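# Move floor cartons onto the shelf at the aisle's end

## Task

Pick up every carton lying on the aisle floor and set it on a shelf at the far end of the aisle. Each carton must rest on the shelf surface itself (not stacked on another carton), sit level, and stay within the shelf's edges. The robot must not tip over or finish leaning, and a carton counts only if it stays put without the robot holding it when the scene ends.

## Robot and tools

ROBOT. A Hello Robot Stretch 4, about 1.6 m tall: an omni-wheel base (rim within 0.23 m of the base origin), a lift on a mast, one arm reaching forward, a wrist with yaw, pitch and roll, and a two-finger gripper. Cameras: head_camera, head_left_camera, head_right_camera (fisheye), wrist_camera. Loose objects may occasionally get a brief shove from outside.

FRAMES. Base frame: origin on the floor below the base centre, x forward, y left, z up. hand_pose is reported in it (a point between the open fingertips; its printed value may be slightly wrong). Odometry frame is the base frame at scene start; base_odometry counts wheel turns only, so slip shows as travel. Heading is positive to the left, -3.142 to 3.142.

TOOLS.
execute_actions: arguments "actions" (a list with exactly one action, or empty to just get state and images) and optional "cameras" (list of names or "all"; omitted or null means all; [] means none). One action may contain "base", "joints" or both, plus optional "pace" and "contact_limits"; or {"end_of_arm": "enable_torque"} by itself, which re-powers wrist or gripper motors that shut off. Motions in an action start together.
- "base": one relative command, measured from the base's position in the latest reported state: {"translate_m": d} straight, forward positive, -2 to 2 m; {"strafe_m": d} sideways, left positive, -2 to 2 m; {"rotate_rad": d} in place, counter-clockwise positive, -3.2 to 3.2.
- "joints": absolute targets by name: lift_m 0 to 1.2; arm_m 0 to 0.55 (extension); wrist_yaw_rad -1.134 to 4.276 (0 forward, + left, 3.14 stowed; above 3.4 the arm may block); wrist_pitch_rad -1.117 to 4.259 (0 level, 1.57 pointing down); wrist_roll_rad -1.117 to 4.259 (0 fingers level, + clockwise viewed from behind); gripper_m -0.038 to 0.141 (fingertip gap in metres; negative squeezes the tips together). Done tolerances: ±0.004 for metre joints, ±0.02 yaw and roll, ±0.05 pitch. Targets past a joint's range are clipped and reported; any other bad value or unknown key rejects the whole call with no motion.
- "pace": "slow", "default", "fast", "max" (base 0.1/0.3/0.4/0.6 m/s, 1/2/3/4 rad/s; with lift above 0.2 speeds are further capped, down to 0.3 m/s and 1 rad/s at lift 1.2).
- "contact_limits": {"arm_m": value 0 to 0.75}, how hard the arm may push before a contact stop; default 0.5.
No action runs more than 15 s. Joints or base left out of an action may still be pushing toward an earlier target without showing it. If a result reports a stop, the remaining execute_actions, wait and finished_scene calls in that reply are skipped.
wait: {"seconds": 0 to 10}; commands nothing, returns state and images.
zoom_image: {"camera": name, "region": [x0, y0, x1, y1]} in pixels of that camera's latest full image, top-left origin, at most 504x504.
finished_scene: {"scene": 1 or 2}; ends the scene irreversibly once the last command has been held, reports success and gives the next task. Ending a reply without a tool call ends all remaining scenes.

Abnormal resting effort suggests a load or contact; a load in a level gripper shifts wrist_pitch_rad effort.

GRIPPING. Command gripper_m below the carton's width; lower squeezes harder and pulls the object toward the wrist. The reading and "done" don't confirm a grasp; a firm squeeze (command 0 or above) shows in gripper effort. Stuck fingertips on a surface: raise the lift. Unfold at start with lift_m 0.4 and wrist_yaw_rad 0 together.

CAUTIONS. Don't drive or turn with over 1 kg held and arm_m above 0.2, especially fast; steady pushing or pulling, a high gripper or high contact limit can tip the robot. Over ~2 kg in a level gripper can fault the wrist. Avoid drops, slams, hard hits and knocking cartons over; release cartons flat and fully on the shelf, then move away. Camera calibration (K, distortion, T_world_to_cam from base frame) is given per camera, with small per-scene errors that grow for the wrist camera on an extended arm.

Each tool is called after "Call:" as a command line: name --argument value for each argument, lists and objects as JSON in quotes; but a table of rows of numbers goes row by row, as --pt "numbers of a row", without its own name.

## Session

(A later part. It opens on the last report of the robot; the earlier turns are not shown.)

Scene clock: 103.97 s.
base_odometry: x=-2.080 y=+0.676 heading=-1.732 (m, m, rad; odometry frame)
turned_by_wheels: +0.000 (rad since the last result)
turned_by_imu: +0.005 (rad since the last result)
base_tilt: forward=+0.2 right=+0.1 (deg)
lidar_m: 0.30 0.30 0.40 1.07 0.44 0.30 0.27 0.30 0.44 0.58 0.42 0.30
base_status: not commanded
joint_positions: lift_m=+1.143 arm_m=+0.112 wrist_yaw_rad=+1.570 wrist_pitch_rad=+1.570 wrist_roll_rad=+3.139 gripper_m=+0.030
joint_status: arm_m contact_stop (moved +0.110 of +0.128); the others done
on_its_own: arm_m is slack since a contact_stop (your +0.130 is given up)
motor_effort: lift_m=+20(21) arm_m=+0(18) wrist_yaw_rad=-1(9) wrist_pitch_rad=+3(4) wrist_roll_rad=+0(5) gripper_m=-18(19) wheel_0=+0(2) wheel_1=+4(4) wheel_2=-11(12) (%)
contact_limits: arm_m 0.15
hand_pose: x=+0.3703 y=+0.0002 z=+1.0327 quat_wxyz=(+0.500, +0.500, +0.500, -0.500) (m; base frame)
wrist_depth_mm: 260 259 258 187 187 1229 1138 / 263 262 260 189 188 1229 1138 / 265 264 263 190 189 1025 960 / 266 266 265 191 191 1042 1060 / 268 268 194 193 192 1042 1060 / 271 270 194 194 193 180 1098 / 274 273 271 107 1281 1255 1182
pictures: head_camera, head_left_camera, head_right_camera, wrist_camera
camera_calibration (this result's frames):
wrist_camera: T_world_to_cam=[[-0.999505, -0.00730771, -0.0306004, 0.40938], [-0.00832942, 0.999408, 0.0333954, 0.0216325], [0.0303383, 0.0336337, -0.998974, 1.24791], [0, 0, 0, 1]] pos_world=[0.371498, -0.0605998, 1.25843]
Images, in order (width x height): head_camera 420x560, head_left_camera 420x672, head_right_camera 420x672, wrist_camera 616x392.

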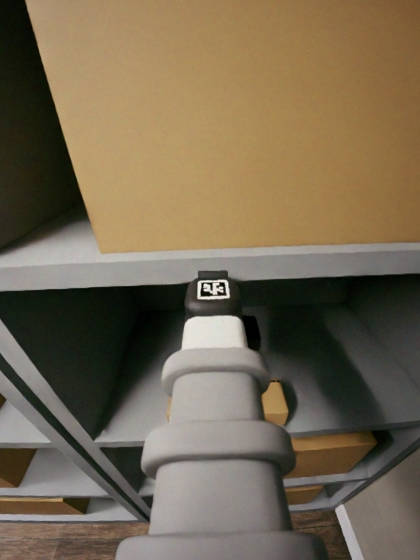

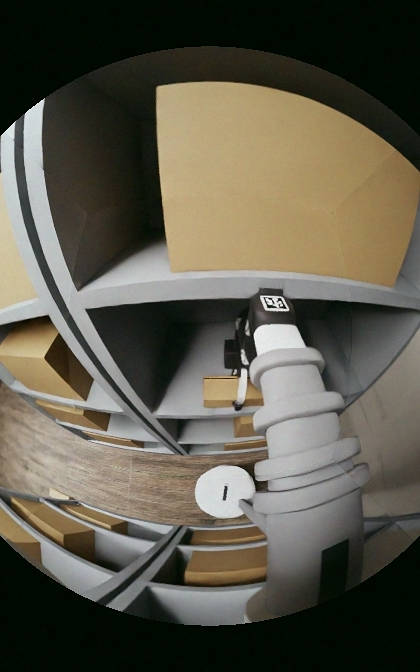

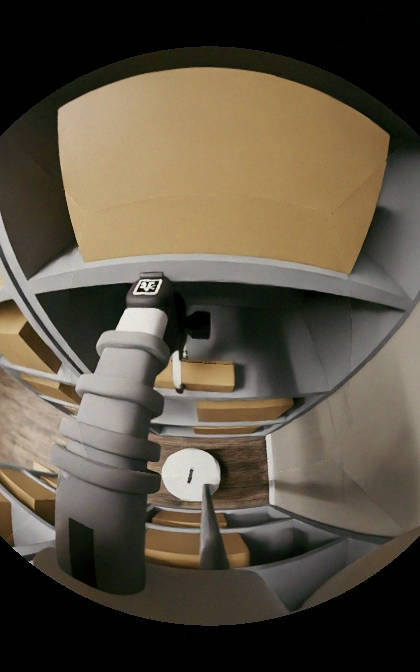

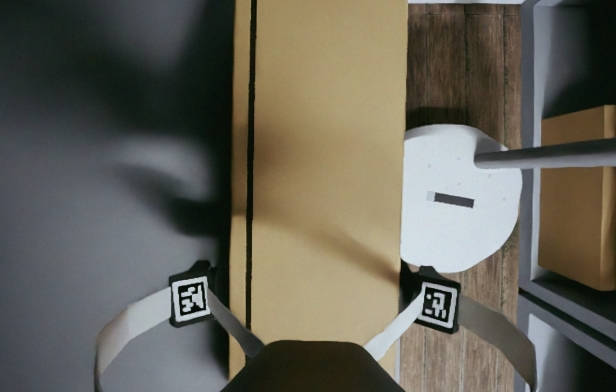

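Call:
execute_actions --actions '[{"joints":{"gripper_m":0.13,"arm_m":0.108}}]' --cameras '["wrist_camera"]'

Call:
execute_actions --actions '[{"joints":{"wrist_pitch_rad":0.85}}]' --cameras '[]'

Call:
execute_actions --actions '[{"joints":{"gripper_m":0.08,"arm_m":0,"wrist_roll_rad":1.57}}]' --cameras '[]'

Call:
execute_actions --actions '[{"joints":{"wrist_pitch_rad":1.57,"lift_m":1.15}}]' --cameras '[]'

Call:
execute_actions --actions '[{"joints":{"arm_m":0.095},"pace":"slow"}]'

Scene clock: 112.13 s.
base_odometry: x=-2.080 y=+0.676 heading=-1.731 (m, m, rad; odometry frame)
turned_by_wheels: +0.000 (rad since the last result)
turned_by_imu: +0.001 (rad since the last result)
base_tilt: forward=+0.3 right=+0.0 (deg)
lidar_m: 0.29 0.29 0.41 1.08 0.43 0.31 0.27 0.30 0.44 0.57 0.45 0.30
base_status: not commanded
joint_positions: lift_m=+1.143 arm_m=+0.109 wrist_yaw_rad=+1.570 wrist_pitch_rad=+1.570 wrist_roll_rad=+3.139 gripper_m=+0.130
joint_status: all done
motor_effort: lift_m=+20(20) arm_m=-5(3) wrist_yaw_rad=+0(3) wrist_pitch_rad=+3(4) wrist_roll_rad=+1(0) gripper_m=+1(19) wheel_0=-2(2) wheel_1=+3(4) wheel_2=-9(11) (%)
hand_pose: x=+0.3672 y=+0.0002 z=+1.0327 quat_wxyz=(+0.500, +0.500, +0.500, -0.500) (m; base frame)
wrist_depth_mm: 259 258 257 201 202 1205 1138 / 262 260 259 203 204 1229 1160 / 264 263 263 204 205 1025 960 / 265 265 263 206 207 1025 1060 / 267 267 265 208 265 1042 1060 / 270 268 211 209 209 1229 1098 / 272 271 271 107 1255 1281 1205
pictures: wrist_camera
camera_calibration (this result's frames):
wrist_camera: T_world_to_cam=[[-0.999505, -0.00734861, -0.0306004, 0.40631], [-0.00837028, 0.999407, 0.0333945, 0.0216197], [0.0303369, 0.0336341, -0.998974, 1.248], [0, 0, 0, 1]] pos_world=[0.36843, -0.0605965, 1.25843]
Images, in order (width x height): wrist_camera 616x392.

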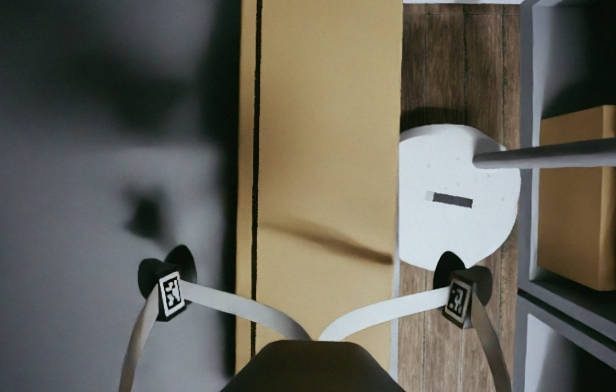

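Scene clock: 113.13 s.
base_odometry: x=-2.080 y=+0.676 heading=-1.731 (m, m, rad; odometry frame)
turned_by_wheels: +0.000 (rad since the last result)
turned_by_imu: +0.000 (rad since the last result)
base_tilt: forward=+0.3 right=+0.0 (deg)
lidar_m: 0.29 0.29 0.41 1.08 0.43 0.31 0.28 0.30 0.42 0.59 0.47 0.28
base_status: not commanded
joint_positions: lift_m=+1.143 arm_m=+0.109 wrist_yaw_rad=+1.570 wrist_pitch_rad=+0.852 wrist_roll_rad=+3.139 gripper_m=+0.130
joint_status: all done
motor_effort: lift_m=+20(20) arm_m=-5(5) wrist_yaw_rad=+0(1) wrist_pitch_rad=-2(6) wrist_roll_rad=+1(0) gripper_m=-3(2) wheel_0=-2(2) wheel_1=+3(2) wheel_2=-8(8) (%)
hand_pose: x=+0.3674 y=+0.1899 z=+1.1041 quat_wxyz=(+0.293, +0.644, +0.644, -0.292) (m; base frame)
wrist_depth_mm: 240 238 229 181 187 1205 1138 / 265 265 258 202 274 1308 1229 / 300 298 298 296 310 1430 1255 / 343 342 340 338 1618 1618 1160 / 357 355 353 351 1863 1464 1078 / 315 300 300 310 309 1281 1098 / 283 281 281 107 - - 1098
pictures: none
No camera images: the call's "cameras" was empty. Leave "cameras" out to get every camera's image.

Scene clock: 114.63 s.
base_odometry: x=-2.080 y=+0.676 heading=-1.731 (m, m, rad; odometry frame)
turned_by_wheels: +0.000 (rad since the last result)
turned_by_imu: +0.001 (rad since the last result)
base_tilt: forward=+0.3 right=+0.0 (deg)
lidar_m: 0.27 0.29 0.41 1.08 0.42 0.31 0.28 0.29 0.42 0.60 0.45 0.30
base_status: not commanded
joint_positions: lift_m=+1.143 arm_m=+0.002 wrist_yaw_rad=+1.570 wrist_pitch_rad=+0.852 wrist_roll_rad=+1.571 gripper_m=+0.080
joint_status: all done
motor_effort: lift_m=+20(20) arm_m=-9(8) wrist_yaw_rad=+2(2) wrist_pitch_rad=-3(3) wrist_roll_rad=-1(6) gripper_m=-6(5) wheel_0=-2(2) wheel_1=+0(2) wheel_2=+0(8) (%)
hand_pose: x=+0.2603 y=+0.1899 z=+1.1041 quat_wxyz=(+0.662, +0.249, +0.662, +0.248) (m; base frame)
wrist_depth_mm: 198 230 274 343 312 265 190 / 199 231 276 343 312 266 191 / 200 231 278 345 314 267 191 / 202 244 296 359 332 282 627 / - - - 1756 1397 1229 1078 / - - 198 1708 199 1205 1078 / - - 1464 107 1366 1182 1078
pictures: none
No camera images: the call's "cameras" was empty. Leave "cameras" out to get every camera's image.

Scene clock: 115.63 s.
base_odometry: x=-2.080 y=+0.676 heading=-1.731 (m, m, rad; odometry frame)
turned_by_wheels: +0.000 (rad since the last result)
turned_by_imu: +0.000 (rad since the last result)
base_tilt: forward=+0.3 right=+0.0 (deg)
lidar_m: 0.27 0.28 0.40 1.07 0.42 0.31 0.28 0.30 0.43 0.59 0.44 0.31
base_status: not commanded
joint_positions: lift_m=+1.150 arm_m=+0.002 wrist_yaw_rad=+1.570 wrist_pitch_rad=+1.570 wrist_roll_rad=+1.571 gripper_m=+0.080
joint_status: all done
motor_effort: lift_m=+23(23) arm_m=-9(9) wrist_yaw_rad=+0(0) wrist_pitch_rad=+3(5) wrist_roll_rad=-1(1) gripper_m=-3(0) wheel_0=-2(2) wheel_1=+0(0) wheel_2=-1(1) (%)
hand_pose: x=+0.2601 y=+0.0002 z=+1.0395 quat_wxyz=(+0.707, +0.001, +0.707, +0.000) (m; base frame)
wrist_depth_mm: 271 268 211 209 208 207 206 / 272 270 212 211 210 208 207 / 274 272 213 213 211 209 208 / 1281 1281 1281 1255 1255 1229 931 / 1281 1281 1281 1060 1078 1255 976 / 1308 1281 199 1060 200 1255 976 / 1308 1255 1308 107 1281 1205 960
pictures: none
No camera images: the call's "cameras" was empty. Leave "cameras" out to get every camera's image.

Scene clock: 117.87 s.
base_odometry: x=-2.080 y=+0.676 heading=-1.731 (m, m, rad; odometry frame)
turned_by_wheels: +0.000 (rad since the last result)
turned_by_imu: +0.000 (rad since the last result)
base_tilt: forward=+0.4 right=+0.0 (deg)
lidar_m: 0.29 0.27 0.39 1.08 0.43 0.30 0.28 0.30 0.43 0.59 0.45 0.30
base_status: not commanded
joint_positions: lift_m=+1.150 arm_m=+0.093 wrist_yaw_rad=+1.570 wrist_pitch_rad=+1.570 wrist_roll_rad=+1.571 gripper_m=+0.080
joint_status: all done
motor_effort: lift_m=+23(23) arm_m=+9(9) wrist_yaw_rad=+1(1) wrist_pitch_rad=+3(4) wrist_roll_rad=-1(1) gripper_m=-2(1) wheel_0=-2(2) wheel_1=+0(0) wheel_2=+0(0) (%)
hand_pose: x=+0.3518 y=+0.0002 z=+1.0395 quat_wxyz=(+0.707, +0.001, +0.707, +0.000) (m; base frame)
wrist_depth_mm: 271 268 267 265 263 262 260 / 272 270 267 266 265 263 262 / 274 271 213 211 211 208 208 / 276 273 214 213 211 211 210 / 278 276 216 272 213 212 211 / 279 278 199 273 200 270 270 / 1308 1308 1308 107 1281 1205 976
pictures: head_camera, head_left_camera, head_right_camera, wrist_camera
camera_calibration (this result's frames):
wrist_camera: T_world_to_cam=[[0.00544755, -0.999485, -0.0316252, 0.0388249], [-0.999451, -0.00647523, 0.0324846, 0.371024], [-0.0326727, 0.0314309, -0.998972, 1.27739], [0, 0, 0, 1]] pos_world=[0.412345, 0.00105778, 1.26525]
Images, in order (width x height): head_camera 420x560, head_left_camera 420x672, head_right_camera 420x672, wrist_camera 616x392.

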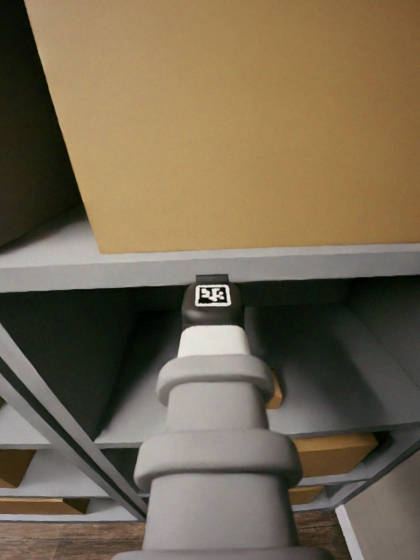

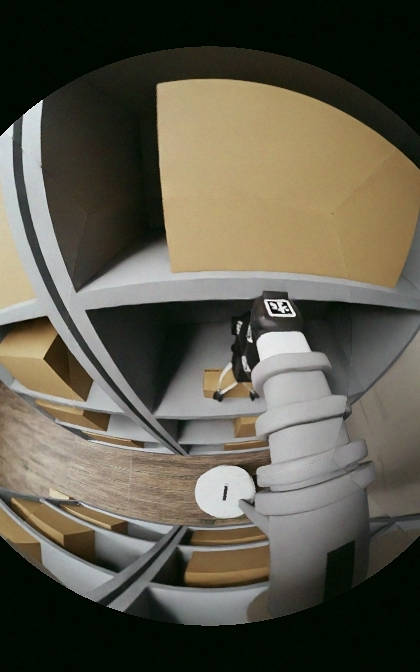

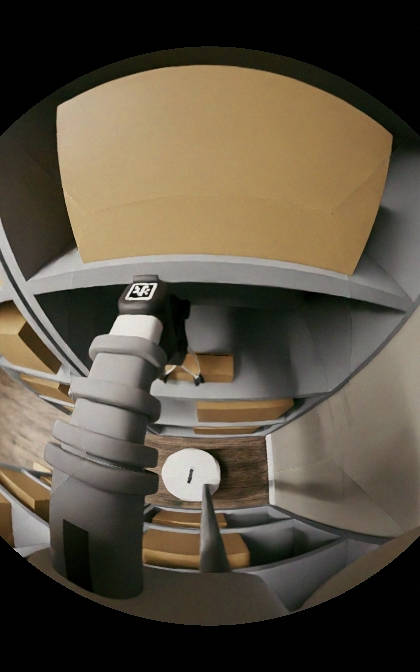

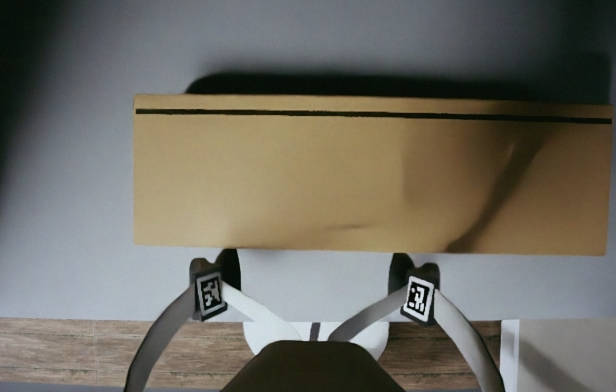

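Call:
execute_actions --actions '[{"joints":{"arm_m":0,"wrist_yaw_rad":0}}]' --cameras '[]'

Call:
execute_actions --actions '[{"base":{"rotate_rad":3.06}}]' --cameras '[]'

Call:
execute_actions --actions '[{"base":{"strafe_m":-0.8},"joints":{"lift_m":0.5}}]' --cameras '["head_right_camera"]'

Scene clock: 126.33 s.
base_odometry: x=-2.080 y=+0.676 heading=-1.731 (m, m, rad; odometry frame)
turned_by_wheels: +0.000 (rad since the last result)
turned_by_imu: +0.001 (rad since the last result)
base_tilt: forward=+0.3 right=+0.0 (deg)
lidar_m: 0.28 0.29 0.40 1.07 0.40 0.31 0.28 0.28 0.44 0.59 0.46 0.30
base_status: not commanded
joint_positions: lift_m=+1.150 arm_m=+0.002 wrist_yaw_rad=+0.001 wrist_pitch_rad=+1.570 wrist_roll_rad=+1.570 gripper_m=+0.080
joint_status: all done
motor_effort: lift_m=+23(23) arm_m=-8(9) wrist_yaw_rad=+0(5) wrist_pitch_rad=+3(3) wrist_roll_rad=-1(2) gripper_m=+1(0) wheel_0=-2(2) wheel_1=+0(0) wheel_2=-1(1) (%)
hand_pose: x=+0.1729 y=-0.0874 z=+1.0395 quat_wxyz=(+0.500, +0.500, +0.500, -0.500) (m; base frame)
wrist_depth_mm: 271 283 627 1160 1160 1138 991 / 272 285 634 1255 1229 1160 1160 / 274 285 627 1255 1255 1160 904 / 273 285 627 1182 1042 931 707 / 274 283 549 1205 1060 1078 723 / 276 279 199 1281 200 1060 741 / 276 279 750 107 1281 976 741
pictures: none
No camera images: the call's "cameras" was empty. Leave "cameras" out to get every camera's image.

Scene clock: 130.27 s.
base_odometry: x=-2.080 y=+0.676 heading=+1.328 (m, m, rad; odometry frame)
turned_by_wheels: +3.059 (rad since the last result)
turned_by_imu: +3.133 (rad since the last result)
base_tilt: forward=+0.3 right=+0.0 (deg)
lidar_m: 0.26 0.28 0.38 0.58 0.47 0.32 0.27 0.29 0.40 0.90 0.48 0.31
base_status: done
joint_positions: lift_m=+1.150 arm_m=+0.002 wrist_yaw_rad=+0.000 wrist_pitch_rad=+1.570 wrist_roll_rad=+1.570 gripper_m=+0.080
joint_status: not commanded
motor_effort: lift_m=+23(23) arm_m=-9(8) wrist_yaw_rad=+0(4) wrist_pitch_rad=+3(3) wrist_roll_rad=-1(0) gripper_m=+0(2) wheel_0=-2(7) wheel_1=-2(4) wheel_2=-3(6) (%)
hand_pose: x=+0.1729 y=-0.0874 z=+1.0395 quat_wxyz=(+0.500, +0.500, +0.500, -0.500) (m; base frame)
wrist_depth_mm: 247 342 723 1229 1229 1160 699 / 272 345 627 1255 1229 1160 715 / 274 559 732 1255 1229 1160 732 / 276 300 654 1182 1060 1160 715 / 278 293 549 1182 1042 1098 723 / 279 278 199 1255 200 1098 917 / 282 281 521 107 1281 1060 917
pictures: none
No camera images: the call's "cameras" was empty. Leave "cameras" out to get every camera's image.

Scene clock: 134.27 s.
base_odometry: x=-1.304 y=+0.484 heading=+1.328 (m, m, rad; odometry frame)
turned_by_wheels: +0.000 (rad since the last result)
turned_by_imu: -0.001 (rad since the last result)
base_tilt: forward=+0.3 right=+0.0 (deg)
lidar_m: 0.34 0.36 0.47 1.08 0.34 0.25 0.25 0.25 0.30 2.56 2.64 0.39
base_status: done
joint_positions: lift_m=+0.500 arm_m=+0.002 wrist_yaw_rad=+0.000 wrist_pitch_rad=+1.570 wrist_roll_rad=+1.570 gripper_m=+0.080
joint_status: all done
motor_effort: lift_m=+17(21) arm_m=-8(8) wrist_yaw_rad=-1(1) wrist_pitch_rad=+3(3) wrist_roll_rad=-1(0) gripper_m=-1(2) wheel_0=-1(10) wheel_1=+1(8) wheel_2=-1(3) (%)
hand_pose: x=+0.1729 y=-0.0874 z=+0.3899 quat_wxyz=(+0.500, +0.500, +0.500, -0.500) (m; base frame)
wrist_depth_mm: 359 530 603 603 603 597 580 / 355 530 609 609 603 597 591 / 351 512 615 609 603 399 569 / 347 504 615 615 397 394 392 / 340 492 621 404 397 397 394 / 334 449 199 404 200 399 397 / 327 413 627 107 402 399 399
pictures: head_right_camera
Images, in order (width x height): head_right_camera 420x672.

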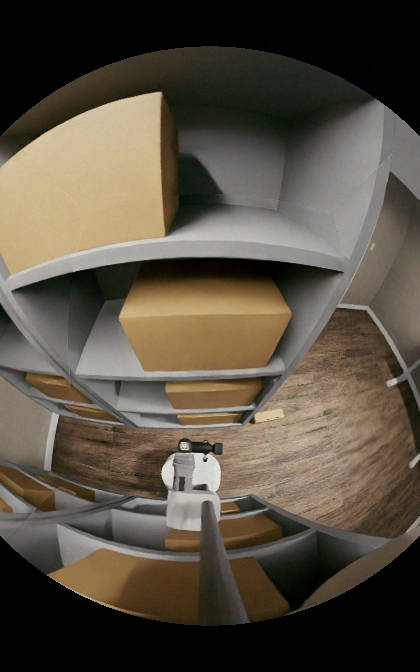

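Call:
execute_actions --actions '[{"base":{"translate_m":0.06}}]' --cameras '[]'

Call:
execute_actions --actions '[{"base":{"rotate_rad":0.085}}]' --cameras '[]'

Call:
execute_actions --actions '[{"base":{"strafe_m":-0.67}}]' --cameras '[]'

Call:
execute_actions --actions '[{"joints":{"lift_m":0.35,"arm_m":0.1,"wrist_yaw_rad":1.57,"wrist_roll_rad":3.14,"gripper_m":0.13}}]'

Scene clock: 148.87 s.
base_odometry: x=-1.289 y=+0.542 heading=+1.329 (m, m, rad; odometry frame)
turned_by_wheels: +0.000 (rad since the last result)
turned_by_imu: +0.001 (rad since the last result)
base_tilt: forward=+0.3 right=+0.1 (deg)
lidar_m: 0.28 0.30 0.39 0.91 0.43 0.30 0.27 0.26 0.38 2.54 0.49 0.33
base_status: done
joint_positions: lift_m=+0.500 arm_m=+0.002 wrist_yaw_rad=+0.000 wrist_pitch_rad=+1.570 wrist_roll_rad=+1.570 gripper_m=+0.080
joint_status: not commanded
motor_effort: lift_m=+18(17) arm_m=-8(9) wrist_yaw_rad=-2(0) wrist_pitch_rad=+2(3) wrist_roll_rad=-2(0) gripper_m=-3(0) wheel_0=+2(7) wheel_1=+0(4) wheel_2=+0(7) (%)
hand_pose: x=+0.1729 y=-0.0874 z=+0.3899 quat_wxyz=(+0.500, +0.500, +0.500, -0.500) (m; base frame)
wrist_depth_mm: 272 407 609 603 597 591 591 / 271 399 603 603 603 597 597 / 270 389 609 609 609 402 597 / 272 379 615 615 399 392 394 / 273 370 549 404 397 397 394 / 274 340 199 404 200 399 397 / 277 310 549 107 402 402 399
pictures: none
No camera images: the call's "cameras" was empty. Leave "cameras" out to get every camera's image.

Scene clock: 149.57 s.
base_odometry: x=-1.289 y=+0.542 heading=+1.413 (m, m, rad; odometry frame)
turned_by_wheels: +0.085 (rad since the last result)
turned_by_imu: +0.087 (rad since the last result)
base_tilt: forward=+0.4 right=+0.0 (deg)
lidar_m: 0.27 0.31 0.44 1.15 0.40 0.28 0.26 0.29 0.43 2.56 0.47 0.31
base_status: done
joint_positions: lift_m=+0.500 arm_m=+0.002 wrist_yaw_rad=+0.000 wrist_pitch_rad=+1.570 wrist_roll_rad=+1.570 gripper_m=+0.080
joint_status: not commanded
motor_effort: lift_m=+17(18) arm_m=-8(9) wrist_yaw_rad=-2(0) wrist_pitch_rad=+2(3) wrist_roll_rad=-1(1) gripper_m=-1(4) wheel_0=+0(4) wheel_1=-1(3) wheel_2=-1(6) (%)
hand_pose: x=+0.1729 y=-0.0874 z=+0.3899 quat_wxyz=(+0.500, +0.500, +0.500, -0.500) (m; base frame)
wrist_depth_mm: 265 351 591 597 597 597 591 / 267 351 597 609 603 597 597 / 270 355 597 609 603 399 603 / 271 355 603 615 397 394 392 / 273 355 539 404 397 397 394 / 274 330 199 404 200 397 397 / 277 309 554 107 402 402 399
pictures: none
No camera images: the call's "cameras" was empty. Leave "cameras" out to get every camera's image.

Scene clock: 153.13 s.
base_odometry: x=-0.628 y=+0.437 heading=+1.413 (m, m, rad; odometry frame)
turned_by_wheels: +0.000 (rad since the last result)
turned_by_imu: +0.000 (rad since the last result)
base_tilt: forward=+0.3 right=+0.0 (deg)
lidar_m: 1.88 0.36 0.45 1.14 0.39 0.34 1.82 1.92 1.99 1.89 1.96 1.98
base_status: done
joint_positions: lift_m=+0.500 arm_m=+0.002 wrist_yaw_rad=+0.000 wrist_pitch_rad=+1.570 wrist_roll_rad=+1.570 gripper_m=+0.080
joint_status: not commanded
motor_effort: lift_m=+18(18) arm_m=-9(8) wrist_yaw_rad=+0(1) wrist_pitch_rad=+3(1) wrist_roll_rad=+0(1) gripper_m=-1(2) wheel_0=-1(9) wheel_1=+1(8) wheel_2=+0(0) (%)
hand_pose: x=+0.1729 y=-0.0874 z=+0.3899 quat_wxyz=(+0.500, +0.500, +0.500, -0.500) (m; base frame)
wrist_depth_mm: 609 615 603 603 597 597 591 / 621 615 609 603 603 597 597 / 621 621 615 609 603 399 597 / 621 615 615 615 397 394 392 / 627 627 597 402 397 397 394 / 634 621 199 407 200 399 397 / 634 627 627 107 402 402 399
pictures: none
No camera images: the call's "cameras" was empty. Leave "cameras" out to get every camera's image.

Scene clock: 154.83 s.
base_odometry: x=-0.628 y=+0.437 heading=+1.413 (m, m, rad; odometry frame)
turned_by_wheels: +0.000 (rad since the last result)
turned_by_imu: +0.000 (rad since the last result)
base_tilt: forward=+0.3 right=+0.0 (deg)
lidar_m: 1.89 0.37 0.43 1.12 0.38 0.34 1.82 1.91 1.97 1.88 1.98 1.95
base_status: not commanded
joint_positions: lift_m=+0.350 arm_m=+0.099 wrist_yaw_rad=+1.569 wrist_pitch_rad=+1.570 wrist_roll_rad=+3.139 gripper_m=+0.130
joint_status: all done
motor_effort: lift_m=+17(17) arm_m=+8(9) wrist_yaw_rad=+1(7) wrist_pitch_rad=+3(2) wrist_roll_rad=+3(7) gripper_m=-1(0) wheel_0=-1(1) wheel_1=+1(0) wheel_2=+0(0) (%)
hand_pose: x=+0.3569 y=+0.0001 z=+0.2400 quat_wxyz=(+0.500, +0.500, +0.500, -0.500) (m; base frame)
wrist_depth_mm: 455 452 452 452 449 449 445 / 455 455 455 455 452 452 320 / 462 459 462 402 455 410 272 / 466 462 462 404 462 340 258 / 469 466 466 410 462 304 259 / 473 469 469 410 466 282 264 / 477 473 473 107 469 469 266
pictures: head_camera, head_left_camera, head_right_camera, wrist_camera
camera_calibration (this result's frames):
wrist_camera: T_world_to_cam=[[-0.999505, -0.00725495, -0.0306002, 0.371694], [-0.00827581, 0.999409, 0.0333675, 0.0479991], [0.0303401, 0.0336042, -0.998975, 0.456357], [0, 0, 0, 1]] pos_world=[0.358062, -0.0606096, 0.465662]
Images, in order (width x height): head_camera 420x560, head_left_camera 420x672, head_right_camera 420x672, wrist_camera 616x392.

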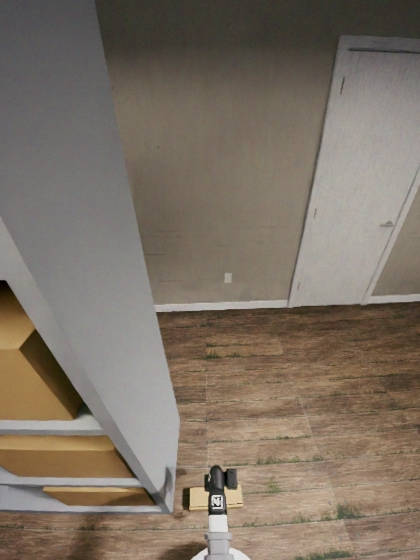

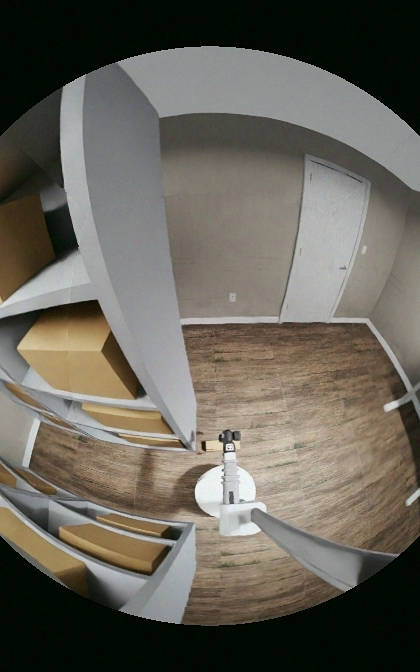

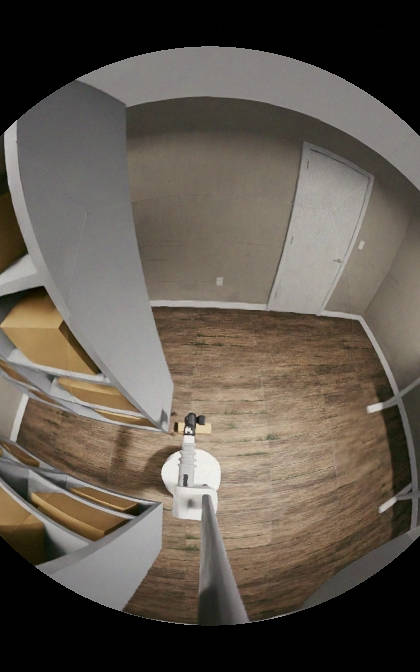

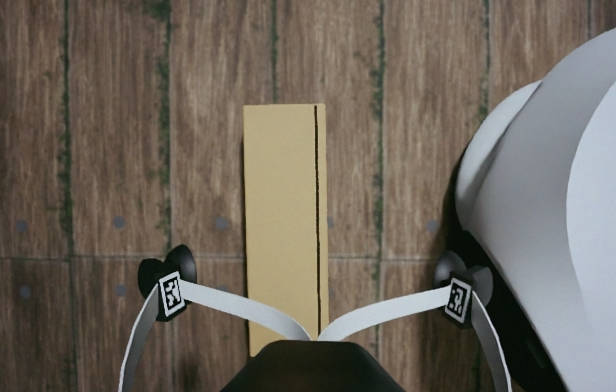

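Call:
execute_actions --actions '[{"base":{"rotate_rad":0.025},"joints":{"lift_m":0.155,"arm_m":0.13}}]' --cameras '["wrist_camera"]'

Call:
execute_actions --actions '[{"joints":{"gripper_m":0.03}}]' --cameras '[]'

Call:
execute_actions --actions '[{"joints":{"lift_m":0.4}}]' --cameras '[]'

Call:
execute_actions --actions '[{"joints":{"lift_m":0.55,"arm_m":0,"wrist_yaw_rad":0,"wrist_roll_rad":1.57}}]' --cameras '[]'

Call:
execute_actions --actions '[{"base":{"strafe_m":0.8},"joints":{"lift_m":1.15}}]' --cameras '["wrist_camera"]'

Scene clock: 165.67 s.
base_odometry: x=-0.628 y=+0.437 heading=+1.438 (m, m, rad; odometry frame)
turned_by_wheels: +0.025 (rad since the last result)
turned_by_imu: +0.026 (rad since the last result)
base_tilt: forward=+0.4 right=+0.0 (deg)
lidar_m: 1.87 0.38 0.47 1.03 0.37 0.35 1.83 1.91 1.96 1.89 2.65 1.94
base_status: done
joint_positions: lift_m=+0.155 arm_m=+0.129 wrist_yaw_rad=+1.570 wrist_pitch_rad=+1.570 wrist_roll_rad=+3.139 gripper_m=+0.130
joint_status: all done
motor_effort: lift_m=+17(17) arm_m=+9(8) wrist_yaw_rad=+1(3) wrist_pitch_rad=+3(2) wrist_roll_rad=+2(1) gripper_m=-2(3) wheel_0=+1(3) wheel_1=-1(4) wheel_2=-1(4) (%)
hand_pose: x=+0.3868 y=+0.0002 z=+0.0450 quat_wxyz=(+0.500, +0.500, +0.500, -0.500) (m; base frame)
wrist_depth_mm: 260 262 259 204 257 258 257 / 264 263 262 205 206 259 258 / 265 265 264 207 207 262 262 / 268 267 266 208 208 265 264 / 271 268 268 211 211 266 266 / 272 271 213 211 211 268 268 / 274 273 273 107 271 271 271
pictures: wrist_camera
camera_calibration (this result's frames):
wrist_camera: T_world_to_cam=[[-0.999504, -0.0075074, -0.0306001, 0.395685], [-0.00852766, 0.999407, 0.0333489, 0.0548334], [0.0303316, 0.0335933, -0.998975, 0.260652], [0, 0, 0, 1]] pos_world=[0.38805, -0.0605865, 0.270665]
Images, in order (width x height): wrist_camera 616x392.

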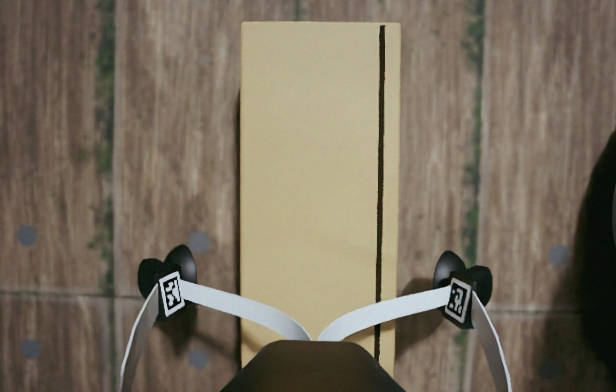

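Scene clock: 167.60 s.
base_odometry: x=-0.628 y=+0.437 heading=+1.438 (m, m, rad; odometry frame)
turned_by_wheels: +0.000 (rad since the last result)
turned_by_imu: +0.000 (rad since the last result)
base_tilt: forward=+0.4 right=+0.1 (deg)
lidar_m: 1.88 0.37 0.45 1.02 0.36 0.34 1.83 1.92 1.95 1.89 2.66 1.93
base_status: not commanded
joint_positions: lift_m=+0.155 arm_m=+0.129 wrist_yaw_rad=+1.570 wrist_pitch_rad=+1.570 wrist_roll_rad=+3.139 gripper_m=+0.030
joint_status: all done
motor_effort: lift_m=+18(17) arm_m=+8(8) wrist_yaw_rad=+2(3) wrist_pitch_rad=+3(3) wrist_roll_rad=+2(2) gripper_m=-19(20) wheel_0=+1(1) wheel_1=-1(1) wheel_2=-1(1) (%)
hand_pose: x=+0.3868 y=+0.0002 z=+0.0450 quat_wxyz=(+0.500, +0.500, +0.500, -0.500) (m; base frame)
wrist_depth_mm: 262 260 259 188 257 258 257 / 263 263 262 189 189 259 259 / 265 265 264 190 190 263 262 / 267 266 266 192 191 264 264 / 270 268 195 193 193 266 266 / 272 271 195 195 194 179 267 / 274 273 272 107 271 271 270
pictures: none
No camera images: the call's "cameras" was empty. Leave "cameras" out to get every camera's image.

Scene clock: 169.70 s.
base_odometry: x=-0.628 y=+0.437 heading=+1.438 (m, m, rad; odometry frame)
turned_by_wheels: +0.000 (rad since the last result)
turned_by_imu: +0.000 (rad since the last result)
base_tilt: forward=+0.3 right=+0.0 (deg)
lidar_m: 0.36 0.34 0.45 1.03 0.37 0.33 1.82 1.92 1.95 1.90 2.67 0.35
base_status: not commanded
joint_positions: lift_m=+0.400 arm_m=+0.129 wrist_yaw_rad=+1.570 wrist_pitch_rad=+1.570 wrist_roll_rad=+3.139 gripper_m=+0.030
joint_status: all done
motor_effort: lift_m=+23(24) arm_m=+8(8) wrist_yaw_rad=+2(2) wrist_pitch_rad=+3(3) wrist_roll_rad=+2(2) gripper_m=-21(18) wheel_0=+1(1) wheel_1=-1(1) wheel_2=-1(0) (%)
hand_pose: x=+0.3868 y=+0.0002 z=+0.2895 quat_wxyz=(+0.500, +0.500, +0.500, -0.500) (m; base frame)
wrist_depth_mm: 504 500 500 187 496 496 496 / 504 504 500 189 189 500 424 / 512 508 504 190 190 477 324 / 517 512 512 192 192 445 306 / 521 517 195 194 193 410 309 / 521 517 195 195 195 178 314 / 525 521 517 107 521 521 330
pictures: none
No camera images: the call's "cameras" was empty. Leave "cameras" out to get every camera's image.

Scene clock: 171.40 s.
base_odometry: x=-0.628 y=+0.437 heading=+1.438 (m, m, rad; odometry frame)
turned_by_wheels: +0.000 (rad since the last result)
turned_by_imu: +0.000 (rad since the last result)
base_tilt: forward=+0.3 right=+0.0 (deg)
lidar_m: 1.88 0.36 0.47 1.01 0.37 0.33 1.83 1.92 1.97 1.88 0.27 0.28
base_status: not commanded
joint_positions: lift_m=+0.550 arm_m=+0.002 wrist_yaw_rad=+0.001 wrist_pitch_rad=+1.570 wrist_roll_rad=+1.571 gripper_m=+0.030
joint_status: all done
motor_effort: lift_m=+23(25) arm_m=-8(8) wrist_yaw_rad=+1(6) wrist_pitch_rad=+1(2) wrist_roll_rad=-2(5) gripper_m=-19(18) wheel_0=+1(1) wheel_1=-1(1) wheel_2=-1(0) (%)
hand_pose: x=+0.1728 y=-0.0874 z=+0.4395 quat_wxyz=(+0.500, +0.500, +0.500, -0.500) (m; base frame)
wrist_depth_mm: 661 654 654 187 647 640 640 / 661 661 661 189 189 647 647 / 668 661 668 190 190 455 647 / 668 668 668 192 191 445 442 / 676 676 195 193 193 445 445 / 683 676 195 195 194 178 449 / 683 683 676 107 452 449 449
pictures: none
No camera images: the call's "cameras" was empty. Leave "cameras" out to get every camera's image.

Scene clock: 175.40 s.
base_odometry: x=-1.421 y=+0.543 heading=+1.438 (m, m, rad; odometry frame)
turned_by_wheels: +0.000 (rad since the last result)
turned_by_imu: +0.001 (rad since the last result)
base_tilt: forward=+0.3 right=+0.0 (deg)
lidar_m: 0.30 0.33 0.48 1.00 0.35 0.27 0.25 0.26 0.40 2.69 0.25 0.25
base_status: done
joint_positions: lift_m=+1.150 arm_m=+0.002 wrist_yaw_rad=+0.000 wrist_pitch_rad=+1.570 wrist_roll_rad=+1.571 gripper_m=+0.030
joint_status: all done
motor_effort: lift_m=+23(25) arm_m=-9(9) wrist_yaw_rad=-1(1) wrist_pitch_rad=+2(2) wrist_roll_rad=-2(1) gripper_m=-19(20) wheel_0=+2(6) wheel_1=-1(8) wheel_2=+0(2) (%)
hand_pose: x=+0.1729 y=-0.0874 z=+1.0395 quat_wxyz=(+0.500, +0.500, +0.500, -0.500) (m; base frame)
wrist_depth_mm: 257 455 559 187 1229 1138 707 / 259 455 521 189 189 1138 707 / 263 462 530 190 190 1098 715 / 265 466 535 192 191 904 683 / 266 466 194 193 194 1182 723 / 267 287 195 195 195 178 732 / 281 750 741 107 1281 1060 732
pictures: wrist_camera
camera_calibration (this result's frames):
wrist_camera: T_world_to_cam=[[-0.999486, -0.00703083, -0.0312668, 0.212327], [-0.0080468, 0.99944, 0.0324874, 0.108179], [0.0310209, 0.0327223, -0.998983, 1.26343], [0, 0, 0, 1]] pos_world=[0.173896, -0.147967, 1.26527]
Images, in order (width x height): wrist_camera 616x392.

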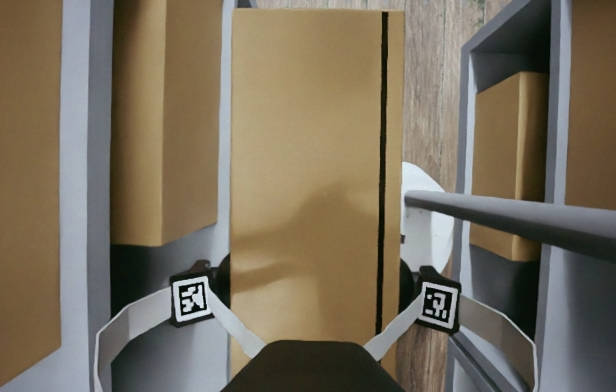

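Call:
execute_actions --actions '[{"base":{"strafe_m":0.7}}]' --cameras '[]'

Call:
execute_actions --actions '[{"joints":{"lift_m":1.145,"wrist_roll_rad":3.14,"wrist_yaw_rad":1.57,"arm_m":0.125},"contact_limits":{"arm_m":0.15},"pace":"slow"}]' --cameras '["head_camera"]'

Call:
execute_actions --actions '[{"joints":{"gripper_m":0.13}}]' --cameras '["wrist_camera"]'

Call:
execute_actions --actions '[{"joints":{"wrist_pitch_rad":0.85}}]' --cameras '[]'

Call:
execute_actions --actions '[{"joints":{"gripper_m":0.08,"arm_m":0.02,"wrist_roll_rad":1.57}}]' --cameras '[]'

Call:
execute_actions --actions '[{"joints":{"wrist_pitch_rad":1.57,"lift_m":1.15}}]' --cameras '[]'

Call:
execute_actions --actions '[{"joints":{"arm_m":0.115},"pace":"slow"}]' --cameras '[]'

Call:
execute_actions --actions '[{"joints":{"arm_m":0.06}}]'

Scene clock: 190.33 s.
base_odometry: x=-2.115 y=+0.635 heading=+1.438 (m, m, rad; odometry frame)
turned_by_wheels: +0.000 (rad since the last result)
turned_by_imu: +0.001 (rad since the last result)
base_tilt: forward=+0.3 right=+0.0 (deg)
lidar_m: 0.31 0.33 0.46 0.55 0.35 0.25 0.25 0.25 0.38 1.08 0.25 0.25
base_status: done
joint_positions: lift_m=+1.150 arm_m=+0.002 wrist_yaw_rad=+0.000 wrist_pitch_rad=+1.570 wrist_roll_rad=+1.571 gripper_m=+0.030
joint_status: not commanded
motor_effort: lift_m=+22(23) arm_m=-8(8) wrist_yaw_rad=-2(0) wrist_pitch_rad=+2(3) wrist_roll_rad=+0(1) gripper_m=-21(19) wheel_0=+1(8) wheel_1=+0(7) wheel_2=+0(1) (%)
hand_pose: x=+0.1729 y=-0.0874 z=+1.0396 quat_wxyz=(+0.500, +0.500, +0.500, -0.500) (m; base frame)
wrist_depth_mm: 271 404 525 188 1229 1138 707 / 273 661 585 189 189 1160 715 / 274 459 554 190 190 1182 715 / 277 466 559 192 192 1160 715 / 278 466 195 193 193 1060 723 / 281 303 195 195 194 179 707 / 281 473 634 107 1281 1025 661
pictures: none
No camera images: the call's "cameras" was empty. Leave "cameras" out to get every camera's image.

Scene clock: 192.87 s.
base_odometry: x=-2.115 y=+0.635 heading=+1.438 (m, m, rad; odometry frame)
turned_by_wheels: +0.000 (rad since the last result)
turned_by_imu: +0.000 (rad since the last result)
base_tilt: forward=+0.3 right=+0.0 (deg)
lidar_m: 0.32 0.32 0.48 0.56 0.35 0.25 0.25 0.27 0.38 1.08 0.49 0.33
base_status: not commanded
joint_positions: lift_m=+1.145 arm_m=+0.123 wrist_yaw_rad=+1.569 wrist_pitch_rad=+1.570 wrist_roll_rad=+3.139 gripper_m=+0.030
joint_status: all done
motor_effort: lift_m=+17(22) arm_m=+9(10) wrist_yaw_rad=+2(7) wrist_pitch_rad=+3(2) wrist_roll_rad=+1(5) gripper_m=-22(21) wheel_0=+1(1) wheel_1=+0(0) wheel_2=+0(0) (%)
contact_limits: arm_m 0.15
hand_pose: x=+0.3818 y=+0.0001 z=+1.0350 quat_wxyz=(+0.500, +0.500, +0.500, -0.500) (m; base frame)
wrist_depth_mm: 260 259 258 188 1205 1229 1160 / 263 262 260 189 189 1229 1078 / 265 264 263 190 190 1025 1138 / 267 266 264 192 191 1042 1138 / 268 268 195 193 193 1060 1008 / 271 270 195 195 194 179 1008 / 273 272 271 107 1182 1229 976
pictures: head_camera
Images, in order (width x height): head_camera 420x560.

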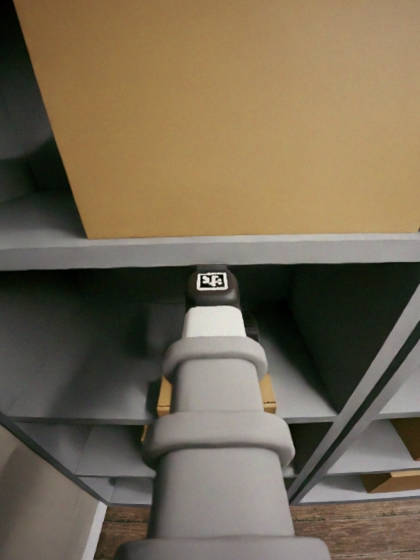

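Scene clock: 194.80 s.
base_odometry: x=-2.115 y=+0.635 heading=+1.438 (m, m, rad; odometry frame)
turned_by_wheels: +0.000 (rad since the last result)
turned_by_imu: +0.000 (rad since the last result)
base_tilt: forward=+0.4 right=+0.0 (deg)
lidar_m: 0.33 0.34 0.48 0.54 0.32 0.25 0.25 0.25 0.38 1.08 0.49 0.32
base_status: not commanded
joint_positions: lift_m=+1.145 arm_m=+0.123 wrist_yaw_rad=+1.569 wrist_pitch_rad=+1.570 wrist_roll_rad=+3.139 gripper_m=+0.130
joint_status: all done
motor_effort: lift_m=+18(17) arm_m=+8(9) wrist_yaw_rad=+0(1) wrist_pitch_rad=+3(3) wrist_roll_rad=+1(2) gripper_m=+0(22) wheel_0=+1(1) wheel_1=+0(0) wheel_2=+0(1) (%)
hand_pose: x=+0.3818 y=+0.0001 z=+1.0350 quat_wxyz=(+0.500, +0.500, +0.500, -0.500) (m; base frame)
wrist_depth_mm: 262 260 259 204 1205 1205 1160 / 264 262 262 205 205 1229 1078 / 266 265 263 206 1025 1042 1160 / 266 266 266 208 1042 1042 1138 / 270 268 267 209 1060 1042 1008 / 271 271 212 211 211 1182 1008 / 273 273 272 107 1229 1205 1008
pictures: wrist_camera
camera_calibration (this result's frames):
wrist_camera: T_world_to_cam=[[-0.999505, -0.00726718, -0.0305993, 0.420961], [-0.00828474, 0.999412, 0.0332598, 0.0218227], [0.0303396, 0.0334968, -0.998978, 1.24979], [0, 0, 0, 1]] pos_world=[0.383015, -0.0606146, 1.26066]
Images, in order (width x height): wrist_camera 616x392.

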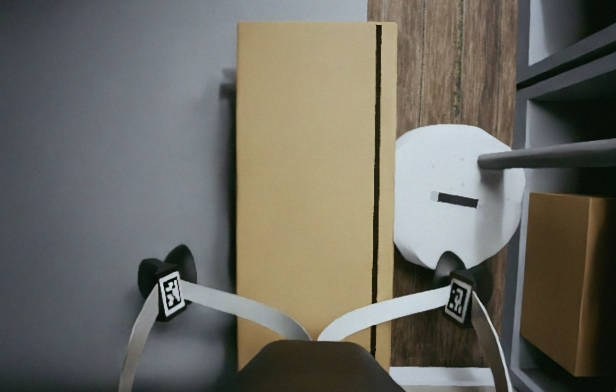

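Scene clock: 195.77 s.
base_odometry: x=-2.115 y=+0.635 heading=+1.438 (m, m, rad; odometry frame)
turned_by_wheels: +0.000 (rad since the last result)
turned_by_imu: +0.000 (rad since the last result)
base_tilt: forward=+0.4 right=+0.0 (deg)
lidar_m: 0.31 0.34 0.50 0.55 0.33 0.25 0.25 0.25 0.38 1.09 0.49 0.33
base_status: not commanded
joint_positions: lift_m=+1.145 arm_m=+0.123 wrist_yaw_rad=+1.570 wrist_pitch_rad=+0.852 wrist_roll_rad=+3.139 gripper_m=+0.130
joint_status: all done
motor_effort: lift_m=+17(17) arm_m=+9(8) wrist_yaw_rad=+2(1) wrist_pitch_rad=-3(8) wrist_roll_rad=+2(2) gripper_m=+0(0) wheel_0=+1(1) wheel_1=+0(0) wheel_2=-1(0) (%)
hand_pose: x=+0.3820 y=+0.1899 z=+1.1063 quat_wxyz=(+0.293, +0.644, +0.644, -0.292) (m; base frame)
wrist_depth_mm: 242 239 230 182 186 1182 1008 / 267 266 260 204 212 1205 1098 / 301 300 300 298 960 991 960 / 343 343 340 340 842 854 854 / 404 389 387 394 741 741 750 / 488 462 439 455 627 627 654 / 525 525 530 107 591 585 591
pictures: none
No camera images: the call's "cameras" was empty. Leave "cameras" out to get every camera's image.

Scene clock: 197.27 s.
base_odometry: x=-2.115 y=+0.635 heading=+1.438 (m, m, rad; odometry frame)
turned_by_wheels: +0.000 (rad since the last result)
turned_by_imu: +0.000 (rad since the last result)
base_tilt: forward=+0.4 right=+0.0 (deg)
lidar_m: 0.30 0.34 0.48 0.56 0.33 0.25 0.25 0.26 0.38 1.08 0.47 0.33
base_status: not commanded
joint_positions: lift_m=+1.145 arm_m=+0.021 wrist_yaw_rad=+1.570 wrist_pitch_rad=+0.852 wrist_roll_rad=+1.571 gripper_m=+0.080
joint_status: all done
motor_effort: lift_m=+18(17) arm_m=-9(11) wrist_yaw_rad=+1(1) wrist_pitch_rad=-4(3) wrist_roll_rad=-2(5) gripper_m=-3(3) wheel_0=+1(1) wheel_1=+0(0) wheel_2=+0(0) (%)
hand_pose: x=+0.2800 y=+0.1899 z=+1.1064 quat_wxyz=(+0.662, +0.249, +0.662, +0.248) (m; base frame)
wrist_depth_mm: 413 480 477 379 312 255 191 / 413 480 477 379 315 214 193 / 421 496 504 394 324 215 194 / 466 539 647 809 1060 1205 1060 / 466 539 634 820 991 1205 1078 / 473 535 198 820 200 1205 1078 / 469 525 647 107 1138 1160 1078
pictures: none
No camera images: the call's "cameras" was empty. Leave "cameras" out to get every camera's image.

Scene clock: 198.27 s.
base_odometry: x=-2.115 y=+0.635 heading=+1.438 (m, m, rad; odometry frame)
turned_by_wheels: +0.000 (rad since the last result)
turned_by_imu: +0.000 (rad since the last result)
base_tilt: forward=+0.3 right=+0.0 (deg)
lidar_m: 0.32 0.33 0.49 0.56 0.34 0.26 0.25 0.25 0.39 1.08 0.47 0.34
base_status: not commanded
joint_positions: lift_m=+1.150 arm_m=+0.021 wrist_yaw_rad=+1.570 wrist_pitch_rad=+1.570 wrist_roll_rad=+1.571 gripper_m=+0.080
joint_status: all done
motor_effort: lift_m=+23(23) arm_m=-9(9) wrist_yaw_rad=+1(2) wrist_pitch_rad=+3(8) wrist_roll_rad=+0(0) gripper_m=+0(2) wheel_0=+1(1) wheel_1=+0(0) wheel_2=+0(1) (%)
hand_pose: x=+0.2798 y=+0.0002 z=+1.0395 quat_wxyz=(+0.707, +0.001, +0.707, +0.000) (m; base frame)
wrist_depth_mm: 270 213 211 210 209 207 206 / 272 214 212 211 210 208 206 / 274 215 213 212 211 209 208 / 842 1138 1281 1255 1255 1255 1229 / 842 1205 1281 1060 1229 1255 1255 / 842 1138 199 1060 200 1255 1255 / 842 1078 1229 107 1281 1205 1255
pictures: none
No camera images: the call's "cameras" was empty. Leave "cameras" out to get every camera's image.

Scene clock: 200.50 s.
base_odometry: x=-2.115 y=+0.635 heading=+1.438 (m, m, rad; odometry frame)
turned_by_wheels: +0.000 (rad since the last result)
turned_by_imu: +0.000 (rad since the last result)
base_tilt: forward=+0.4 right=+0.1 (deg)
lidar_m: 0.34 0.34 0.48 0.55 0.33 0.25 0.25 0.27 0.38 1.09 0.48 0.35
base_status: not commanded
joint_positions: lift_m=+1.150 arm_m=+0.113 wrist_yaw_rad=+1.570 wrist_pitch_rad=+1.570 wrist_roll_rad=+1.571 gripper_m=+0.080
joint_status: all done
motor_effort: lift_m=+23(22) arm_m=+9(8) wrist_yaw_rad=+1(3) wrist_pitch_rad=+3(4) wrist_roll_rad=-1(1) gripper_m=-1(2) wheel_0=+1(1) wheel_1=+0(0) wheel_2=+0(0) (%)
hand_pose: x=+0.3718 y=+0.0002 z=+1.0395 quat_wxyz=(+0.707, +0.001, +0.707, +0.000) (m; base frame)
wrist_depth_mm: 270 267 266 264 263 260 260 / 272 270 267 265 265 263 262 / 274 215 213 211 210 209 208 / 276 216 214 213 212 210 209 / 278 277 216 272 213 212 266 / 842 1160 199 1060 199 1255 1255 / 831 1078 1308 107 1255 1255 1255
pictures: none
No camera images: the call's "cameras" was empty. Leave "cameras" out to get every camera's image.

Scene clock: 201.53 s.
base_odometry: x=-2.115 y=+0.635 heading=+1.438 (m, m, rad; odometry frame)
turned_by_wheels: +0.000 (rad since the last result)
turned_by_imu: +0.000 (rad since the last result)
base_tilt: forward=+0.3 right=+0.0 (deg)
lidar_m: 0.33 0.34 0.49 0.57 0.34 0.25 0.25 0.25 0.38 1.08 0.47 0.34
base_status: not commanded
joint_positions: lift_m=+1.150 arm_m=+0.062 wrist_yaw_rad=+1.570 wrist_pitch_rad=+1.570 wrist_roll_rad=+1.571 gripper_m=+0.080
joint_status: all done
motor_effort: lift_m=+23(23) arm_m=-8(8) wrist_yaw_rad=+1(0) wrist_pitch_rad=+4(3) wrist_roll_rad=-1(1) gripper_m=-3(4) wheel_0=+1(1) wheel_1=+0(0) wheel_2=+0(0) (%)
hand_pose: x=+0.3198 y=+0.0002 z=+1.0395 quat_wxyz=(+0.707, +0.001, +0.707, +0.000) (m; base frame)
wrist_depth_mm: 270 212 211 209 208 206 206 / 272 213 212 211 209 207 206 / 274 215 213 212 211 209 208 / 276 274 272 271 268 266 266 / 842 1205 1255 1060 1255 1255 1255 / 842 1160 199 1042 200 1255 1255 / 842 1078 1308 107 1281 1281 1255
pictures: head_camera, head_left_camera, head_right_camera, wrist_camera
camera_calibration (this result's frames):
wrist_camera: T_world_to_cam=[[0.00562687, -0.999484, -0.0316275, 0.0389587], [-0.99945, -0.00665461, 0.0324846, 0.339069], [-0.0326783, 0.0314273, -0.998972, 1.27637], [0, 0, 0, 1]] pos_world=[0.380373, 0.00108214, 1.26527]
Images, in order (width x height): head_camera 420x560, head_left_camera 420x672, head_right_camera 420x672, wrist_camera 616x392.

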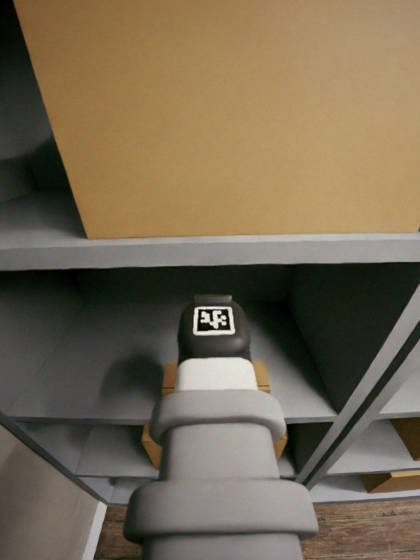

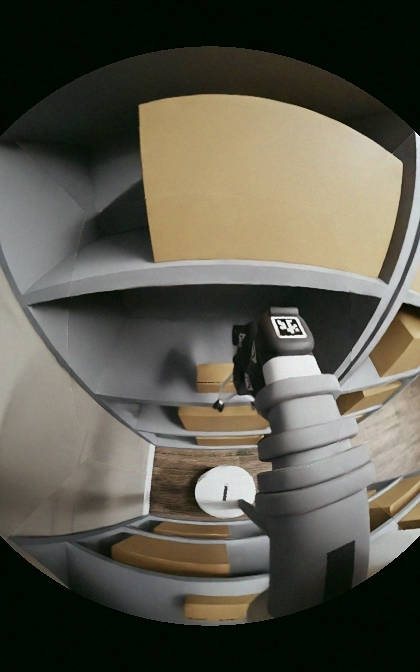

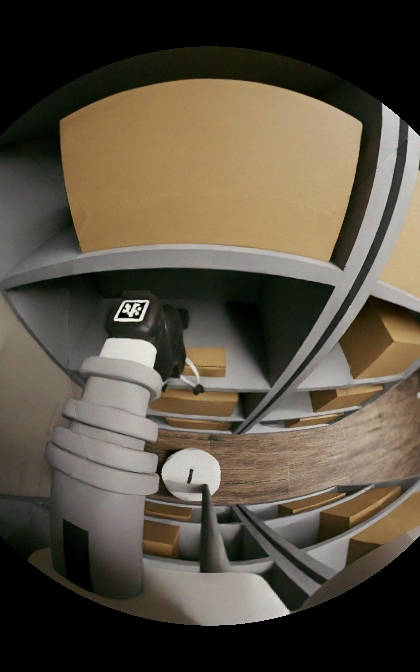

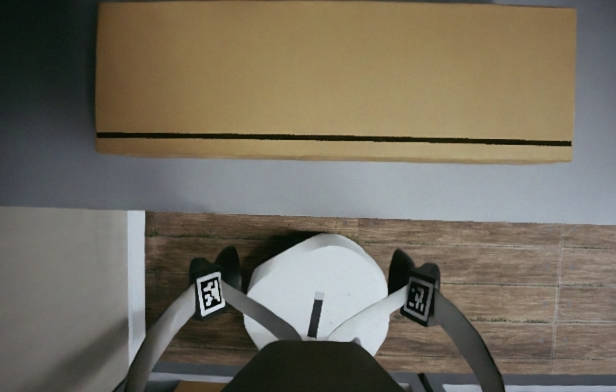

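Call:
finished_scene --scene 1

The scene is finished: the task was done.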